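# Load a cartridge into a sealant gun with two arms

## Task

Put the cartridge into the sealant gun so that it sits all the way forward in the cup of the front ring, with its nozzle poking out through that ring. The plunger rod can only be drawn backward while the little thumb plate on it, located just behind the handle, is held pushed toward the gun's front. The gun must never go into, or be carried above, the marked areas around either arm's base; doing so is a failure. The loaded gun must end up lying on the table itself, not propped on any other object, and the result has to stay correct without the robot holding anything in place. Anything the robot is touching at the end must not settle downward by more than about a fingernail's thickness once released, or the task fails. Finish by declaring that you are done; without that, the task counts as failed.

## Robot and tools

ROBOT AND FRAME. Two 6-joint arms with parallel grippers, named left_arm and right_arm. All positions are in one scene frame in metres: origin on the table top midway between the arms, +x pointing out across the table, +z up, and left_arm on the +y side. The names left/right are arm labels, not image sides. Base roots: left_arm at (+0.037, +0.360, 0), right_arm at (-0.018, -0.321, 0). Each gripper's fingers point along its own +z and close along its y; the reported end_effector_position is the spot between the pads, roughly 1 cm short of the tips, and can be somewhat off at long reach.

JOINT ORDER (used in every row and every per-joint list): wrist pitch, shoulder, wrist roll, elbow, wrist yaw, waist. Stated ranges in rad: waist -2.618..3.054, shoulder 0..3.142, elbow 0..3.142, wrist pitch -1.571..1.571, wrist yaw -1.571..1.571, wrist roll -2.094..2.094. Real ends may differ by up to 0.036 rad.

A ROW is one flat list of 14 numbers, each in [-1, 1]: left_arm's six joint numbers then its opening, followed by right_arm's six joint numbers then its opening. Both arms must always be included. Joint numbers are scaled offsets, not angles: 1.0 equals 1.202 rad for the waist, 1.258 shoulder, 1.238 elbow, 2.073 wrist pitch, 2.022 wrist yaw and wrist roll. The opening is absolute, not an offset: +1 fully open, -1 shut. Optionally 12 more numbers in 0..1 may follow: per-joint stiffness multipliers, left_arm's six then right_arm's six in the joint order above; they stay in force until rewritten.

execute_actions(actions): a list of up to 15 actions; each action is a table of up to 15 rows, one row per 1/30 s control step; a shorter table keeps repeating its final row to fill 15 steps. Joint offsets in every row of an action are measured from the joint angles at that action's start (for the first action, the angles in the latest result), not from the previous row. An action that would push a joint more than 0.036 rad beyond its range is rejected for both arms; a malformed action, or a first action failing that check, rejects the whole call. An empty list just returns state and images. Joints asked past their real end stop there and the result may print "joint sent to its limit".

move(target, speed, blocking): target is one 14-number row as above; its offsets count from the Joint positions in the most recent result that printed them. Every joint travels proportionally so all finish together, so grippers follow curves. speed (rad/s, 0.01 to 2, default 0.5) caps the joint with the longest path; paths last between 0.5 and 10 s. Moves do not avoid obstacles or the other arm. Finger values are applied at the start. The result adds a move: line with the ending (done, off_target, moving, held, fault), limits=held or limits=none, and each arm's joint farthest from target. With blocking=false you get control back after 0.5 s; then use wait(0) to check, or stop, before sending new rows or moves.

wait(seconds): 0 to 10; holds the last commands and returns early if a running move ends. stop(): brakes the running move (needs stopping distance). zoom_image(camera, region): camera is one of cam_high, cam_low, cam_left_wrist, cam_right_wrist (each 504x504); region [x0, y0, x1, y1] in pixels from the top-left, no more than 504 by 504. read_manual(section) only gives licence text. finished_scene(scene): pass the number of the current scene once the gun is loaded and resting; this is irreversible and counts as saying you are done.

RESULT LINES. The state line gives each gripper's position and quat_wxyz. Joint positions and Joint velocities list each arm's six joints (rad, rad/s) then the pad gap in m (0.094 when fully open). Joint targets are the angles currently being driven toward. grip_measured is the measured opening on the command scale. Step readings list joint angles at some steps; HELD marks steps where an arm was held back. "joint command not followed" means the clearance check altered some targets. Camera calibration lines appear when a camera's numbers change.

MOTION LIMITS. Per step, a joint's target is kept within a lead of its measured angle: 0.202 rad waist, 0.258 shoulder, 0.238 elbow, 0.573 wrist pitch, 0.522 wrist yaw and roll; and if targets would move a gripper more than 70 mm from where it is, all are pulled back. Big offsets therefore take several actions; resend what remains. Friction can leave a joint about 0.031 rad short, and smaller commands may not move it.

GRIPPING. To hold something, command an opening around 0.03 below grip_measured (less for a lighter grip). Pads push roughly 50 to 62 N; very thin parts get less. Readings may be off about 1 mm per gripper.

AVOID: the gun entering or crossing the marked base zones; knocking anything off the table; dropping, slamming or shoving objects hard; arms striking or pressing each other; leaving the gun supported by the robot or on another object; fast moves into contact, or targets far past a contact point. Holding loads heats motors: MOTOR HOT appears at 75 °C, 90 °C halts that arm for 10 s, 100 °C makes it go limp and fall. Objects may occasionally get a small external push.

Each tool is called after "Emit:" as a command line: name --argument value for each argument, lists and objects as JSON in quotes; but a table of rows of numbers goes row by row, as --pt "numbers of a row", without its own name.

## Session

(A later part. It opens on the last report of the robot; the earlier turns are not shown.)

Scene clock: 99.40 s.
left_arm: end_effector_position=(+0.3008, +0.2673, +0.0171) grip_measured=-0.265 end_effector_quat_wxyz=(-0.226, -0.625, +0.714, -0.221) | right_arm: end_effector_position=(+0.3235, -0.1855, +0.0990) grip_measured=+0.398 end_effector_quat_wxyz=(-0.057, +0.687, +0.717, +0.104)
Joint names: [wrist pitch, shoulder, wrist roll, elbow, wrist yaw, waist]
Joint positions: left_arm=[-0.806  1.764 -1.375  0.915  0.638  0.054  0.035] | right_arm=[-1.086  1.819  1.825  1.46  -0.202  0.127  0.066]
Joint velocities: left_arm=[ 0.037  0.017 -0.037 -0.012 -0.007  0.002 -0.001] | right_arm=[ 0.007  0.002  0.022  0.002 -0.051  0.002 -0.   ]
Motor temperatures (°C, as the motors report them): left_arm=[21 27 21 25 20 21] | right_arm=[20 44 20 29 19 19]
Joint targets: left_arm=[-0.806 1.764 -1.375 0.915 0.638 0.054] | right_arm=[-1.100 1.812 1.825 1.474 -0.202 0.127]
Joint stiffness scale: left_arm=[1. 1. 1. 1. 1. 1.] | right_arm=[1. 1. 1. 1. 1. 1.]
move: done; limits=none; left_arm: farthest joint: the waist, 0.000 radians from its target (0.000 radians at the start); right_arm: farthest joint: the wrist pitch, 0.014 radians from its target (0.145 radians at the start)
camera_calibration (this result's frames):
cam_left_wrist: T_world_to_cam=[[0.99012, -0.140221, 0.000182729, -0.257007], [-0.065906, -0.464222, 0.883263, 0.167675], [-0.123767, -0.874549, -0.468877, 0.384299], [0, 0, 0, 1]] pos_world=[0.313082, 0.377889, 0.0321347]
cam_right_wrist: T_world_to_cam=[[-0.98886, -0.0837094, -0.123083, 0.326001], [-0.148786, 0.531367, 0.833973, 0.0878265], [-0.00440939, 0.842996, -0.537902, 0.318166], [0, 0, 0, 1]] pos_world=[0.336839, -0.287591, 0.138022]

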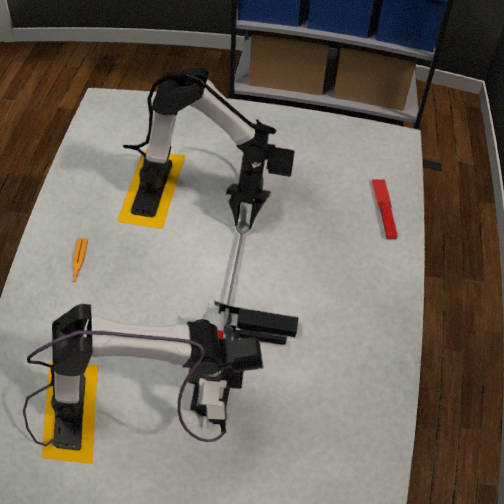

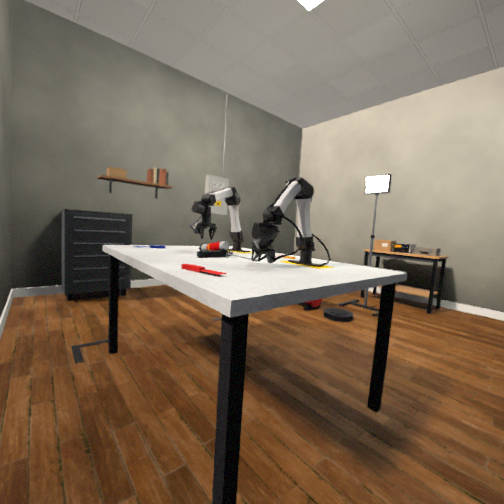

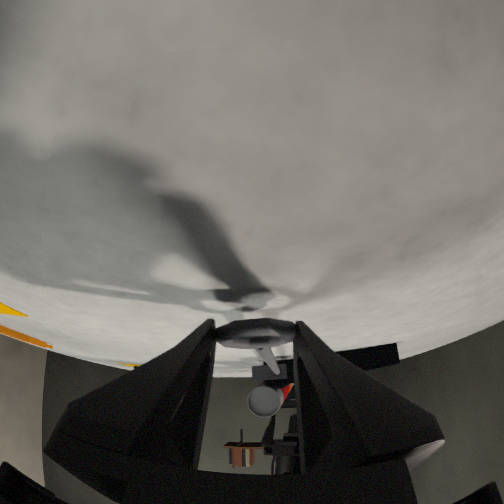

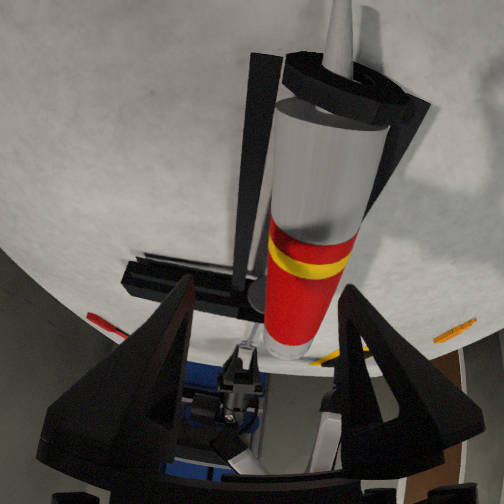

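Emit:
move --target '[0,0,0,0,0,0,-0.4,-0.168,0.1,-1,0.396,0.104,0.33,1]' --speed 1

Emit:
move --target '[0,0,0,0,0,0,-0.4,0,0.13,-0.368,0.012,0,0,1]' --speed 0.7

Scene clock: 102.93 s.
left_arm: end_effector_position=(+0.3008, +0.2673, +0.0171) grip_measured=-0.265 end_effector_quat_wxyz=(-0.226, -0.625, +0.714, -0.221) | right_arm: end_effector_position=(+0.2912, -0.0740, +0.1801) grip_measured=+1.000 end_effector_quat_wxyz=(+0.077, -0.417, +0.905, +0.020)
Joint names: [wrist pitch, shoulder, wrist roll, elbow, wrist yaw, waist]
Joint positions: left_arm=[-0.806  1.764 -1.375  0.915  0.638  0.054  0.035] | right_arm=[-1.419  1.927 -0.19   1.934 -0.002  0.516  0.094]
Joint velocities: left_arm=[-0.051  0.007 -0.037 -0.002 -0.066 -0.002 -0.001] | right_arm=[ 0.066 -0.007 -0.037 -0.017 -0.095  0.002  0.   ]
Motor temperatures (°C, as the motors report them): left_arm=[21 27 21 25 20 21] | right_arm=[20 43 20 29 19 19]
Joint targets: left_arm=[-0.806 1.764 -1.375 0.915 0.638 0.054] | right_arm=[-1.435 1.945 -0.197 1.951 0.008 0.523]
Joint stiffness scale: left_arm=[1. 1. 1. 1. 1. 1.] | right_arm=[1. 1. 1. 1. 1. 1.]
move: done; limits=none; left_arm: farthest joint: the waist, 0.000 radians from its target (0.000 radians at the start); right_arm: farthest joint: the shoulder, 0.018 radians from its target (0.125 radians at the start)
camera_calibration (this result's frames):
cam_left_wrist: T_world_to_cam=[[0.99012, -0.140221, 0.000182729, -0.257007], [-0.065906, -0.464222, 0.883263, 0.167675], [-0.123767, -0.874549, -0.468877, 0.384299], [0, 0, 0, 1]] pos_world=[0.313082, 0.377889, 0.0321347]
cam_right_wrist: T_world_to_cam=[[0.799828, -0.600227, -0.00176779, -0.267651], [-0.487652, -0.651529, 0.581124, 0.0128357], [-0.349958, -0.463937, -0.813813, 0.321275], [0, 0, 0, 1]] pos_world=[0.332767, -0.00323695, 0.253526]

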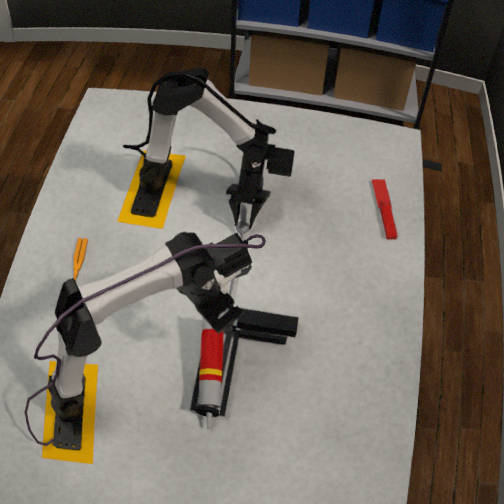

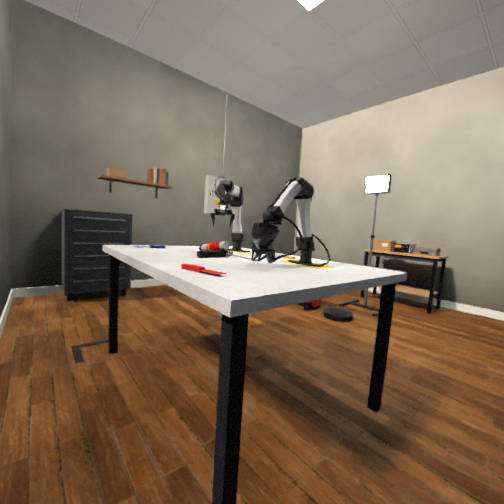

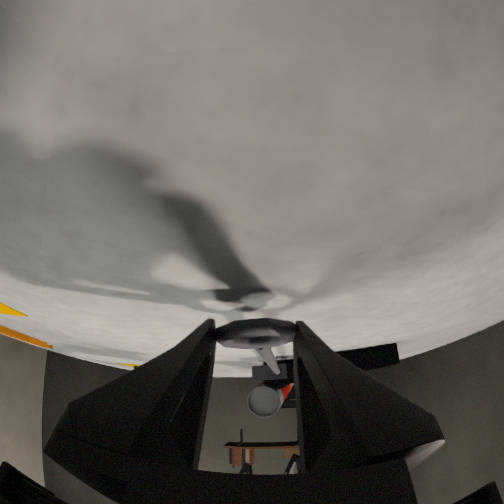

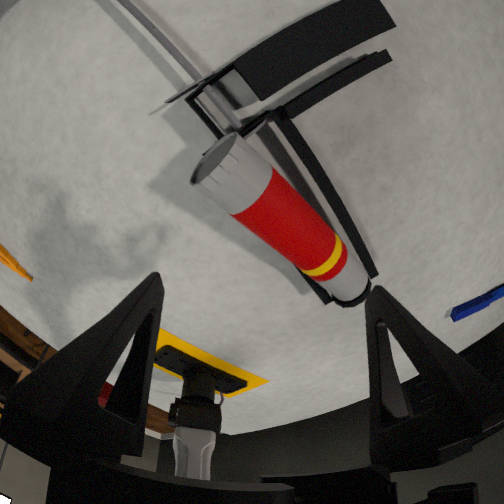

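Scene clock: 104.87 s.
left_arm: end_effector_position=(+0.3008, +0.2673, +0.0171) grip_measured=-0.265 end_effector_quat_wxyz=(-0.226, -0.625, +0.714, -0.221) | right_arm: end_effector_position=(+0.2957, -0.0705, +0.1225) grip_measured=+1.000 end_effector_quat_wxyz=(+0.004, -0.718, +0.697, +0.001)
Joint names: [wrist pitch, shoulder, wrist roll, elbow, wrist yaw, waist]
Joint positions: left_arm=[-0.806  1.764 -1.375  0.915  0.638  0.054  0.035] | right_arm=[-1.419  2.078 -0.928  1.934 -0.002  0.516  0.094]
Joint velocities: left_arm=[-0.081  0.017  0.066 -0.002 -0.007 -0.002 -0.001] | right_arm=[-0.007 -0.007 -0.037  0.002 -0.081 -0.007  0.   ]
Motor temperatures (°C, as the motors report them): left_arm=[21 27 21 25 20 21] | right_arm=[20 43 20 29 19 19]
Joint targets: left_arm=[-0.806 1.764 -1.375 0.915 0.638 0.054] | right_arm=[-1.419 2.090 -0.934 1.949 -0.002 0.516]
Joint stiffness scale: left_arm=[1. 1. 1. 1. 1. 1.] | right_arm=[1. 1. 1. 1. 1. 1.]
move: done; limits=none; left_arm: farthest joint: the waist, 0.000 radians from its target (0.000 radians at the start); right_arm: farthest joint: the elbow, 0.015 radians from its target (0.015 radians at the start)
camera_calibration (this result's frames):
cam_left_wrist: T_world_to_cam=[[0.99012, -0.140221, 0.000182729, -0.257007], [-0.065906, -0.464222, 0.883263, 0.167675], [-0.123767, -0.874549, -0.468877, 0.384299], [0, 0, 0, 1]] pos_world=[0.313082, 0.377889, 0.0321347]
cam_right_wrist: T_world_to_cam=[[0.995294, 0.0906473, -0.0342584, -0.274344], [0.0888962, -0.71335, 0.695147, -0.138008], [0.038575, -0.694921, -0.718051, 0.134745], [0, 0, 0, 1]] pos_world=[0.280124, 0.020058, 0.183291]

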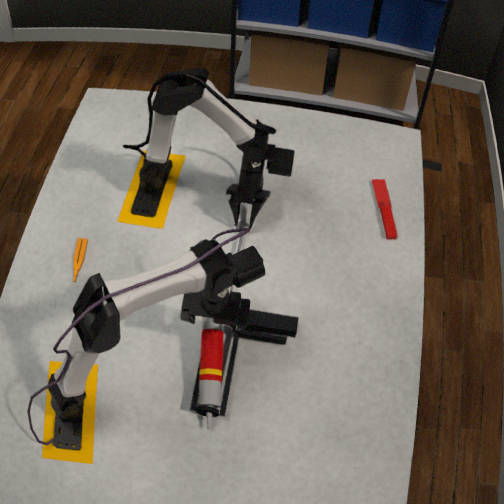

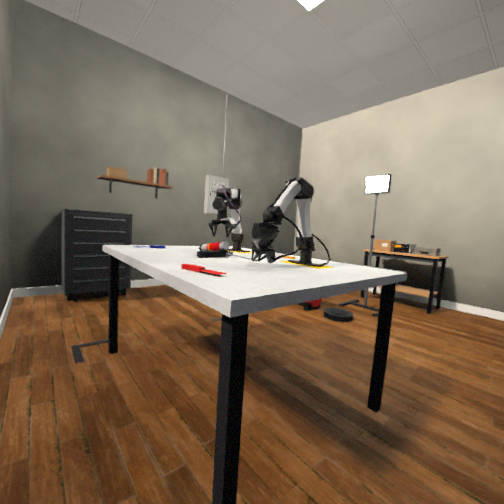

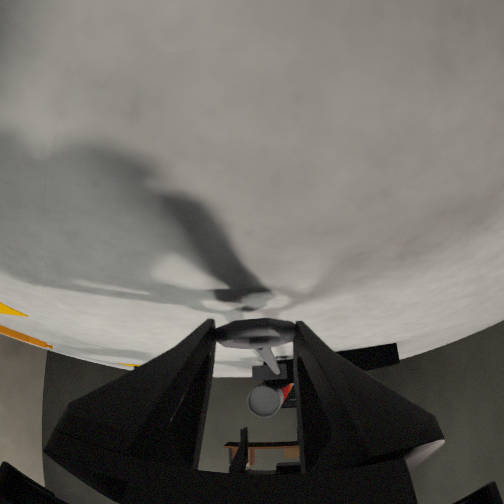

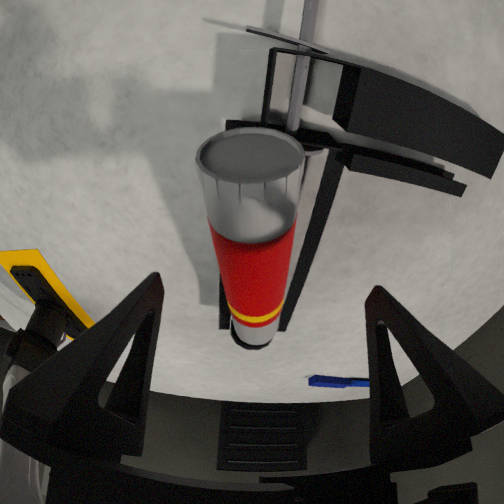

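Emit:
move --target '[0,0,0,0,0,0,-0.4,0.126,0.028,-0.012,-0.205,0,-0.018,1]' --speed 0.2

Emit:
move --target '[0,0,0,0,0,0,-0.4,0,0,0,0,0,0,-0.05]'

Scene clock: 107.37 s.
left_arm: end_effector_position=(+0.3008, +0.2673, +0.0171) grip_measured=-0.265 end_effector_quat_wxyz=(-0.226, -0.625, +0.714, -0.221) | right_arm: end_effector_position=(+0.2991, -0.0737, +0.0547) grip_measured=+1.000 end_effector_quat_wxyz=(-0.000, -0.720, +0.694, +0.001)
Joint names: [wrist pitch, shoulder, wrist roll, elbow, wrist yaw, waist]
Joint positions: left_arm=[-0.806  1.764 -1.375  0.915  0.638  0.054  0.035] | right_arm=[-1.17   2.101 -0.946  1.698 -0.002  0.504  0.094]
Joint velocities: left_arm=[-0.007 -0.007 -0.066  0.022  0.022 -0.012 -0.001] | right_arm=[ 0.022 -0.007  0.022 -0.007 -0.022 -0.002  0.   ]
Motor temperatures (°C, as the motors report them): left_arm=[21 27 21 25 20 21] | right_arm=[20 43 20 29 19 19]
Joint targets: left_arm=[-0.806 1.764 -1.375 0.915 0.638 0.054] | right_arm=[-1.157 2.114 -0.952 1.680 -0.002 0.494]
Joint stiffness scale: left_arm=[1. 1. 1. 1. 1. 1.] | right_arm=[1. 1. 1. 1. 1. 1.]
move: done; limits=none; left_arm: farthest joint: the waist, 0.000 radians from its target (0.000 radians at the start); right_arm: farthest joint: the elbow, 0.018 radians from its target (0.254 radians at the start)
camera_calibration (this result's frames):
cam_left_wrist: T_world_to_cam=[[0.99012, -0.140221, 0.000182729, -0.257007], [-0.065906, -0.464222, 0.883263, 0.167675], [-0.123767, -0.874549, -0.468877, 0.384299], [0, 0, 0, 1]] pos_world=[0.313082, 0.377889, 0.0321347]
cam_right_wrist: T_world_to_cam=[[0.994414, 0.0968826, -0.0418811, -0.278597], [0.0984734, -0.70878, 0.698523, -0.0961476], [0.0379902, -0.698745, -0.714361, 0.0833813], [0, 0, 0, 1]] pos_world=[0.283341, 0.0171059, 0.115058]

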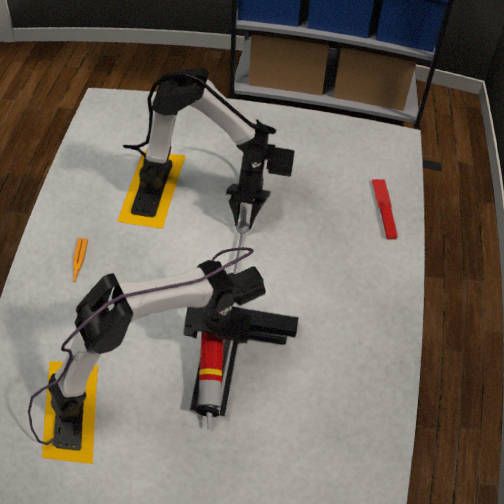

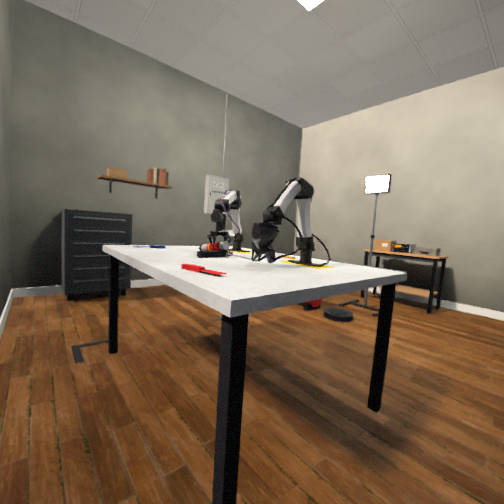

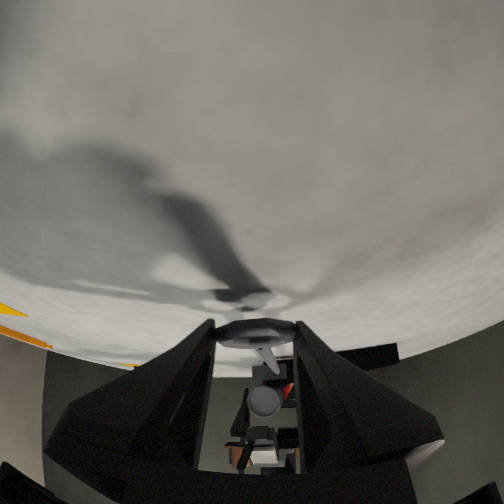

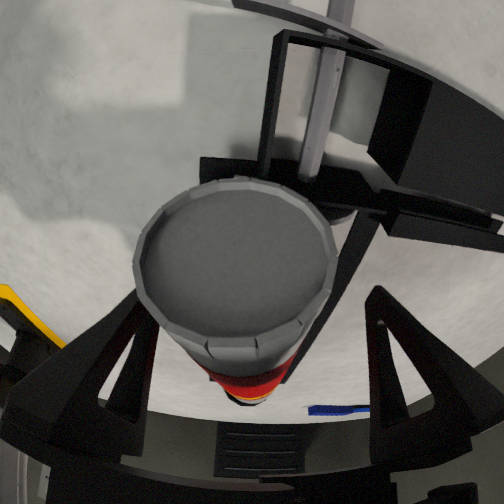

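Scene clock: 107.87 s.
left_arm: end_effector_position=(+0.3008, +0.2673, +0.0171) grip_measured=-0.265 end_effector_quat_wxyz=(-0.226, -0.625, +0.714, -0.221) | right_arm: end_effector_position=(+0.2946, -0.0747, +0.0547) grip_measured=+0.039 end_effector_quat_wxyz=(-0.008, -0.720, +0.693, +0.007)
Joint names: [wrist pitch, shoulder, wrist roll, elbow, wrist yaw, waist]
Joint positions: left_arm=[-0.806  1.764 -1.375  0.915  0.638  0.054  0.035] | right_arm=[-1.187  2.101 -0.947  1.698 -0.011  0.505  0.049]
Joint velocities: left_arm=[ 0.022  0.007 -0.007 -0.007 -0.022  0.007  0.   ] | right_arm=[ 0.022 -0.017 -0.037 -0.012 -0.066  0.007 -0.   ]
Motor temperatures (°C, as the motors report them): left_arm=[21 27 21 25 20 21] | right_arm=[20 43 20 29 18 19]
Joint targets: left_arm=[-0.806 1.764 -1.375 0.915 0.638 0.054] | right_arm=[-1.170 2.101 -0.946 1.698 -0.002 0.504]
Joint stiffness scale: left_arm=[1. 1. 1. 1. 1. 1.] | right_arm=[1. 1. 1. 1. 1. 1.]
move: done; limits=none; left_arm: farthest joint: the waist, 0.000 radians from its target (0.000 radians at the start); right_arm: farthest joint: the wrist pitch, 0.017 radians from its target (0.000 radians at the start)
camera_calibration (this result's frames):
cam_left_wrist: T_world_to_cam=[[0.99012, -0.140221, 0.000182729, -0.257007], [-0.065906, -0.464222, 0.883263, 0.167675], [-0.123767, -0.874549, -0.468877, 0.384299], [0, 0, 0, 1]] pos_world=[0.313082, 0.377889, 0.0321347]
cam_right_wrist: T_world_to_cam=[[0.993224, 0.0988859, -0.0610537, -0.272431], [0.113264, -0.706022, 0.699073, -0.100657], [0.0260232, -0.701252, -0.712439, 0.086094], [0, 0, 0, 1]] pos_world=[0.279745, 0.0162471, 0.11507]

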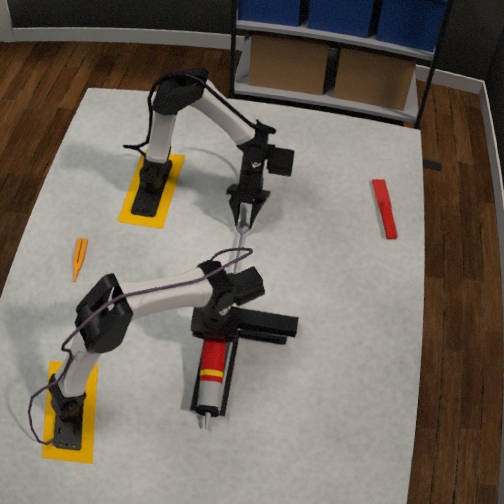

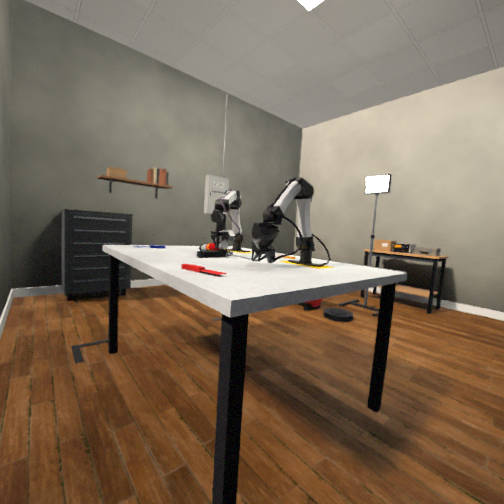

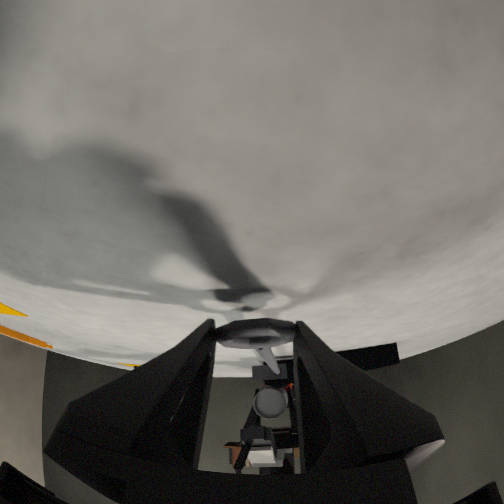

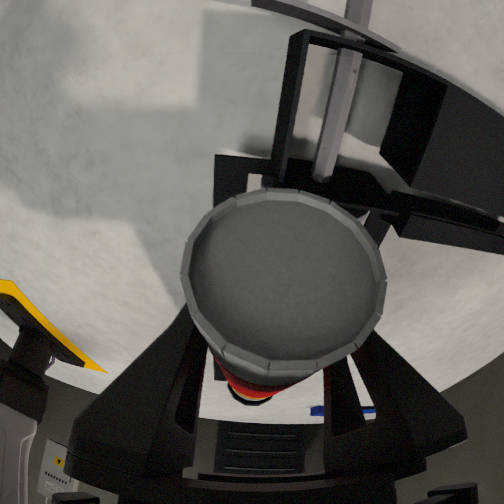

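Emit:
move --target '[0,0,0,0,0,0,-0.4,-0.01,-0.025,-0.02,0.01,0.03,-0.04,-0.05]' --speed 0.05

Emit:
zoom_image --camera "cam_high" --region '[150, 320, 270, 440]'

Scene clock: 109.73 s.
left_arm: end_effector_position=(+0.3009, +0.2666, +0.0176) grip_measured=-0.265 end_effector_quat_wxyz=(-0.227, -0.625, +0.713, -0.223) | right_arm: end_effector_position=(+0.2995, -0.0865, +0.0548) grip_measured=+0.039 end_effector_quat_wxyz=(-0.015, -0.717, +0.697, +0.005)
Joint names: [wrist pitch, shoulder, wrist roll, elbow, wrist yaw, waist]
Joint positions: left_arm=[-0.806  1.764 -1.375  0.915  0.643  0.054  0.035] | right_arm=[-1.2    2.101 -0.965  1.698 -0.006  0.476  0.049]
Joint velocities: left_arm=[-0.037 -0.002  0.007  0.032  0.081  0.002  0.   ] | right_arm=[ 0.037 -0.002 -0.022  0.002  0.007 -0.002  0.   ]
Motor temperatures (°C, as the motors report them): left_arm=[21 27 21 25 20 21] | right_arm=[20 43 20 29 18 19]
Joint targets: left_arm=[-0.806 1.764 -1.375 0.915 0.638 0.054] | right_arm=[-1.208 2.069 -0.987 1.711 0.050 0.457]
Joint stiffness scale: left_arm=[1. 1. 1. 1. 1. 1.] | right_arm=[1. 1. 1. 1. 1. 1.]
move: off_target (right_arm); limits=none; left_arm: farthest joint: the wrist yaw, 0.005 radians from its target (0.000 radians at the start); right_arm: farthest joint: the wrist yaw, 0.055 radians from its target (0.061 radians at the start)
camera_calibration (this result's frames):
cam_left_wrist: T_world_to_cam=[[0.990221, -0.139505, 0.000819936, -0.257402], [-0.0655278, -0.459917, 0.885541, 0.165613], [-0.123161, -0.876935, -0.464561, 0.384327], [0, 0, 0, 1]] pos_world=[0.313071, 0.377289, 0.0320971]
cam_right_wrist: T_world_to_cam=[[0.993768, 0.0872623, -0.0693617, -0.276916], [0.110692, -0.699068, 0.706436, -0.108627], [0.0131567, -0.709711, -0.70437, 0.0804275], [0, 0, 0, 1]] pos_world=[0.286156, 0.00530721, 0.114181]

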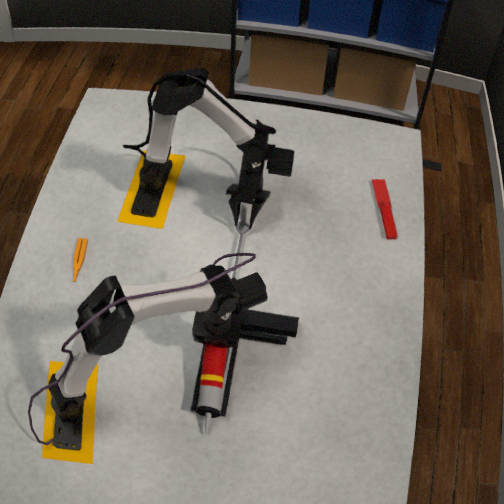

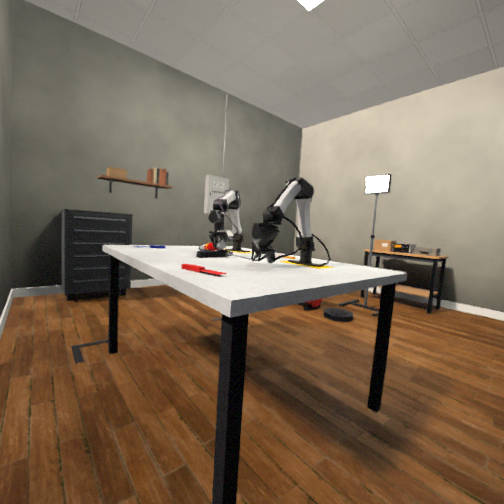

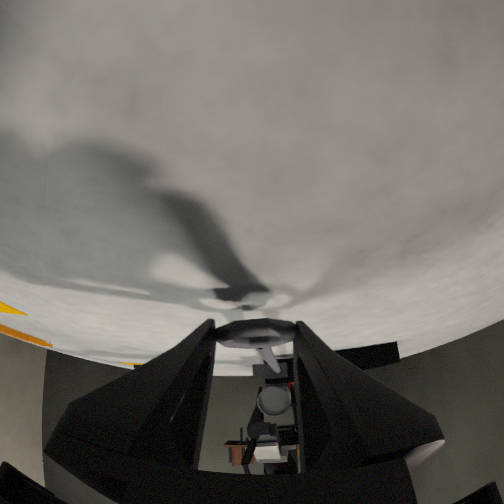

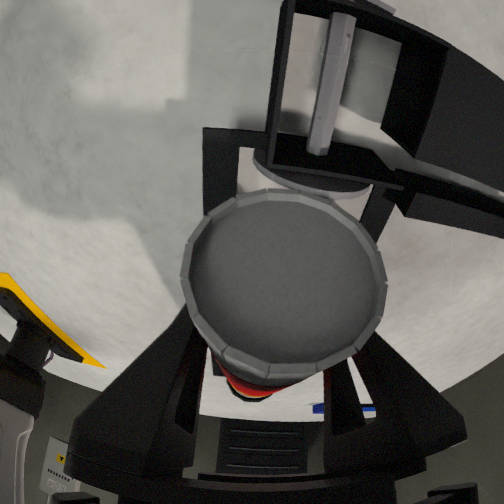

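Region (150, 320, 270, 440) of cam_high's 504x504 image, scaled by 4.200, with more detail than that image has.

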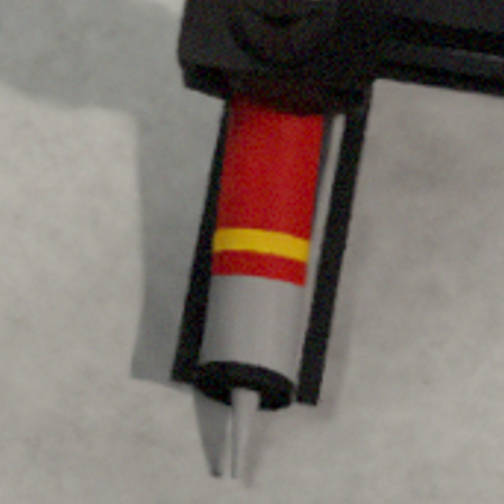

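Emit:
move --target '[0,0,0,0,0,0,-0.4,0.015,0.03,-0.005,0,0.02,-0.02,0.02]' --speed 0.05

Emit:
move --target '[0,0,0,0,0,0,-0.4,0,0,0,0,0,0,0.2]'

Scene clock: 111.17 s.
left_arm: end_effector_position=(+0.3007, +0.2662, +0.0179) grip_measured=-0.265 end_effector_quat_wxyz=(-0.228, -0.625, +0.712, -0.223) | right_arm: end_effector_position=(+0.3005, -0.0865, +0.0448) grip_measured=+0.039 end_effector_quat_wxyz=(-0.023, -0.715, +0.699, +0.005)
Joint names: [wrist pitch, shoulder, wrist roll, elbow, wrist yaw, waist]
Joint positions: left_arm=[-0.807  1.764 -1.376  0.915  0.645  0.054  0.035] | right_arm=[-1.19   2.127 -0.961  1.698 -0.003  0.476  0.049]
Joint velocities: left_arm=[-0.022 -0.007 -0.037  0.002 -0.022  0.002 -0.   ] | right_arm=[-0.007  0.002 -0.081 -0.002 -0.051  0.007  0.001]
Motor temperatures (°C, as the motors report them): left_arm=[21 27 21 25 20 21] | right_arm=[20 43 20 29 18 19]
Joint targets: left_arm=[-0.806 1.764 -1.375 0.915 0.642 0.054] | right_arm=[-1.169 2.138 -0.975 1.698 0.035 0.453]
Joint stiffness scale: left_arm=[1. 1. 1. 1. 1. 1.] | right_arm=[1. 1. 1. 1. 1. 1.]
move: off_target (right_arm); limits=none; left_arm: farthest joint: the wrist yaw, 0.002 radians from its target (0.000 radians at the start); right_arm: farthest joint: the wrist yaw, 0.037 radians from its target (0.040 radians at the start)
camera_calibration (this result's frames):
cam_left_wrist: T_world_to_cam=[[0.990295, -0.138981, -0.0000722526, -0.257397], [-0.0641524, -0.457574, 0.886854, 0.164105], [-0.123289, -0.878243, -0.462049, 0.384452], [0, 0, 0, 1]] pos_world=[0.312826, 0.376959, 0.0320796]
cam_right_wrist: T_world_to_cam=[[0.993271, 0.0819149, -0.0818644, -0.278325], [0.115794, -0.691054, 0.713467, -0.102875], [0.0018709, -0.718146, -0.69589, 0.0756443], [0, 0, 0, 1]] pos_world=[0.288223, 0.00603009, 0.103253]

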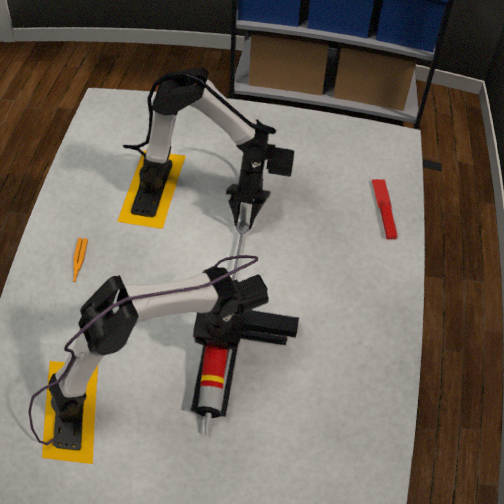

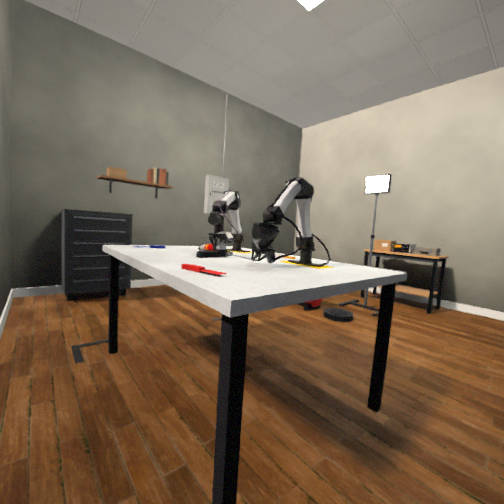

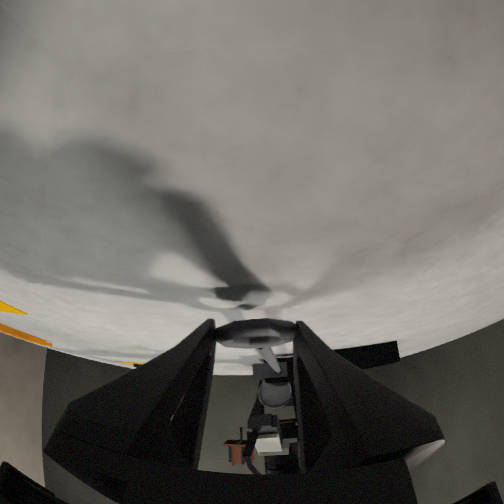

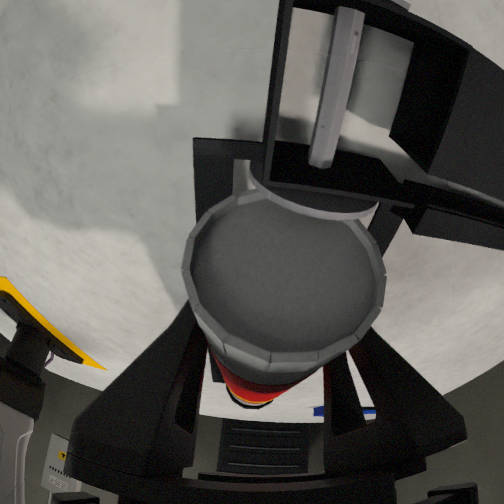

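Scene clock: 111.67 s.
left_arm: end_effector_position=(+0.3009, +0.2661, +0.0180) grip_measured=-0.265 end_effector_quat_wxyz=(-0.228, -0.625, +0.712, -0.224) | right_arm: end_effector_position=(+0.3027, -0.0857, +0.0447) grip_measured=+0.198 end_effector_quat_wxyz=(-0.019, -0.715, +0.699, +0.003)
Joint names: [wrist pitch, shoulder, wrist roll, elbow, wrist yaw, waist]
Joint positions: left_arm=[-0.806  1.764 -1.376  0.915  0.646  0.054  0.035] | right_arm=[-1.181  2.127 -0.96   1.698  0.001  0.476  0.056]
Joint velocities: left_arm=[-0.051 -0.012 -0.022  0.002 -0.007 -0.012  0.001] | right_arm=[-0.051  0.007  0.037  0.012 -0.007 -0.012 -0.   ]
Motor temperatures (°C, as the motors report them): left_arm=[21 27 21 25 20 21] | right_arm=[20 43 20 29 18 19]
Joint targets: left_arm=[-0.807 1.764 -1.376 0.915 0.646 0.054] | right_arm=[-1.190 2.127 -0.961 1.698 -0.003 0.476]
Joint stiffness scale: left_arm=[1. 1. 1. 1. 1. 1.] | right_arm=[1. 1. 1. 1. 1. 1.]
move: done; limits=none; left_arm: farthest joint: the wrist pitch, 0.001 radians from its target (0.000 radians at the start); right_arm: farthest joint: the wrist pitch, 0.009 radians from its target (0.000 radians at the start)
camera_calibration (this result's frames):
cam_left_wrist: T_world_to_cam=[[0.990304, -0.138916, 0.000811553, -0.257616], [-0.0648234, -0.456929, 0.887138, 0.164038], [-0.122867, -0.878589, -0.461503, 0.384372], [0, 0, 0, 1]] pos_world=[0.312978, 0.376872, 0.0320731]
cam_right_wrist: T_world_to_cam=[[0.994017, 0.0818866, -0.0722879, -0.281207], [0.108916, -0.69296, 0.712702, -0.100513], [0.00826813, -0.716311, -0.697732, 0.0744891], [0, 0, 0, 1]] pos_world=[0.289856, 0.00673328, 0.103281]

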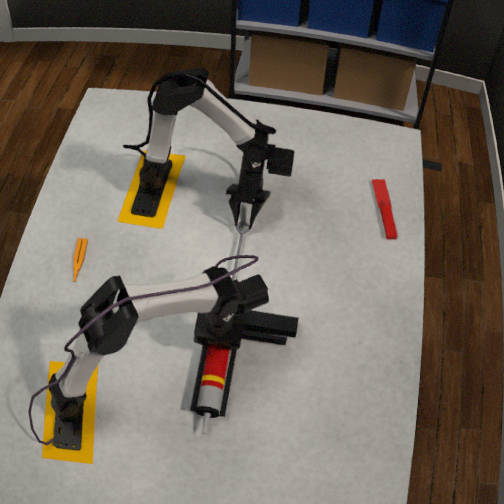

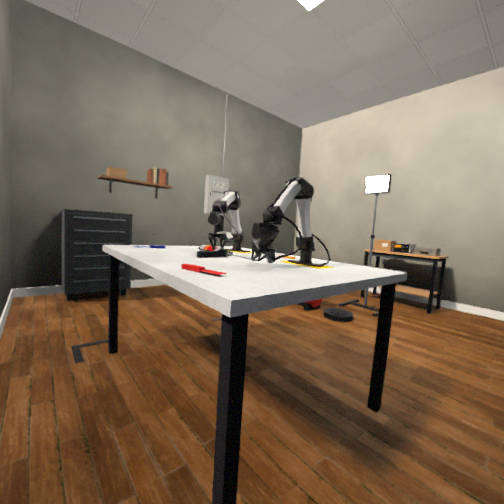

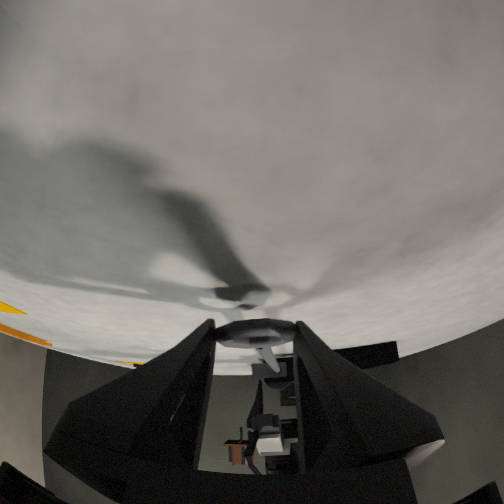

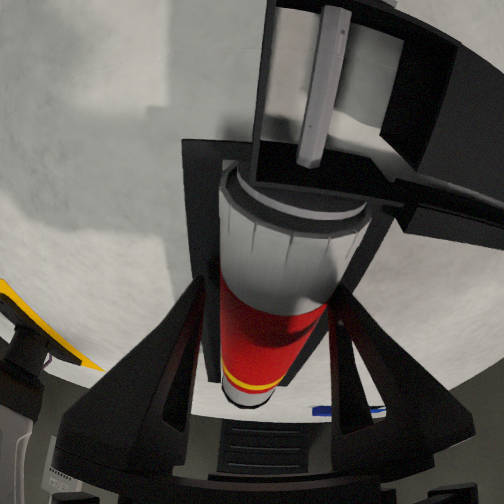

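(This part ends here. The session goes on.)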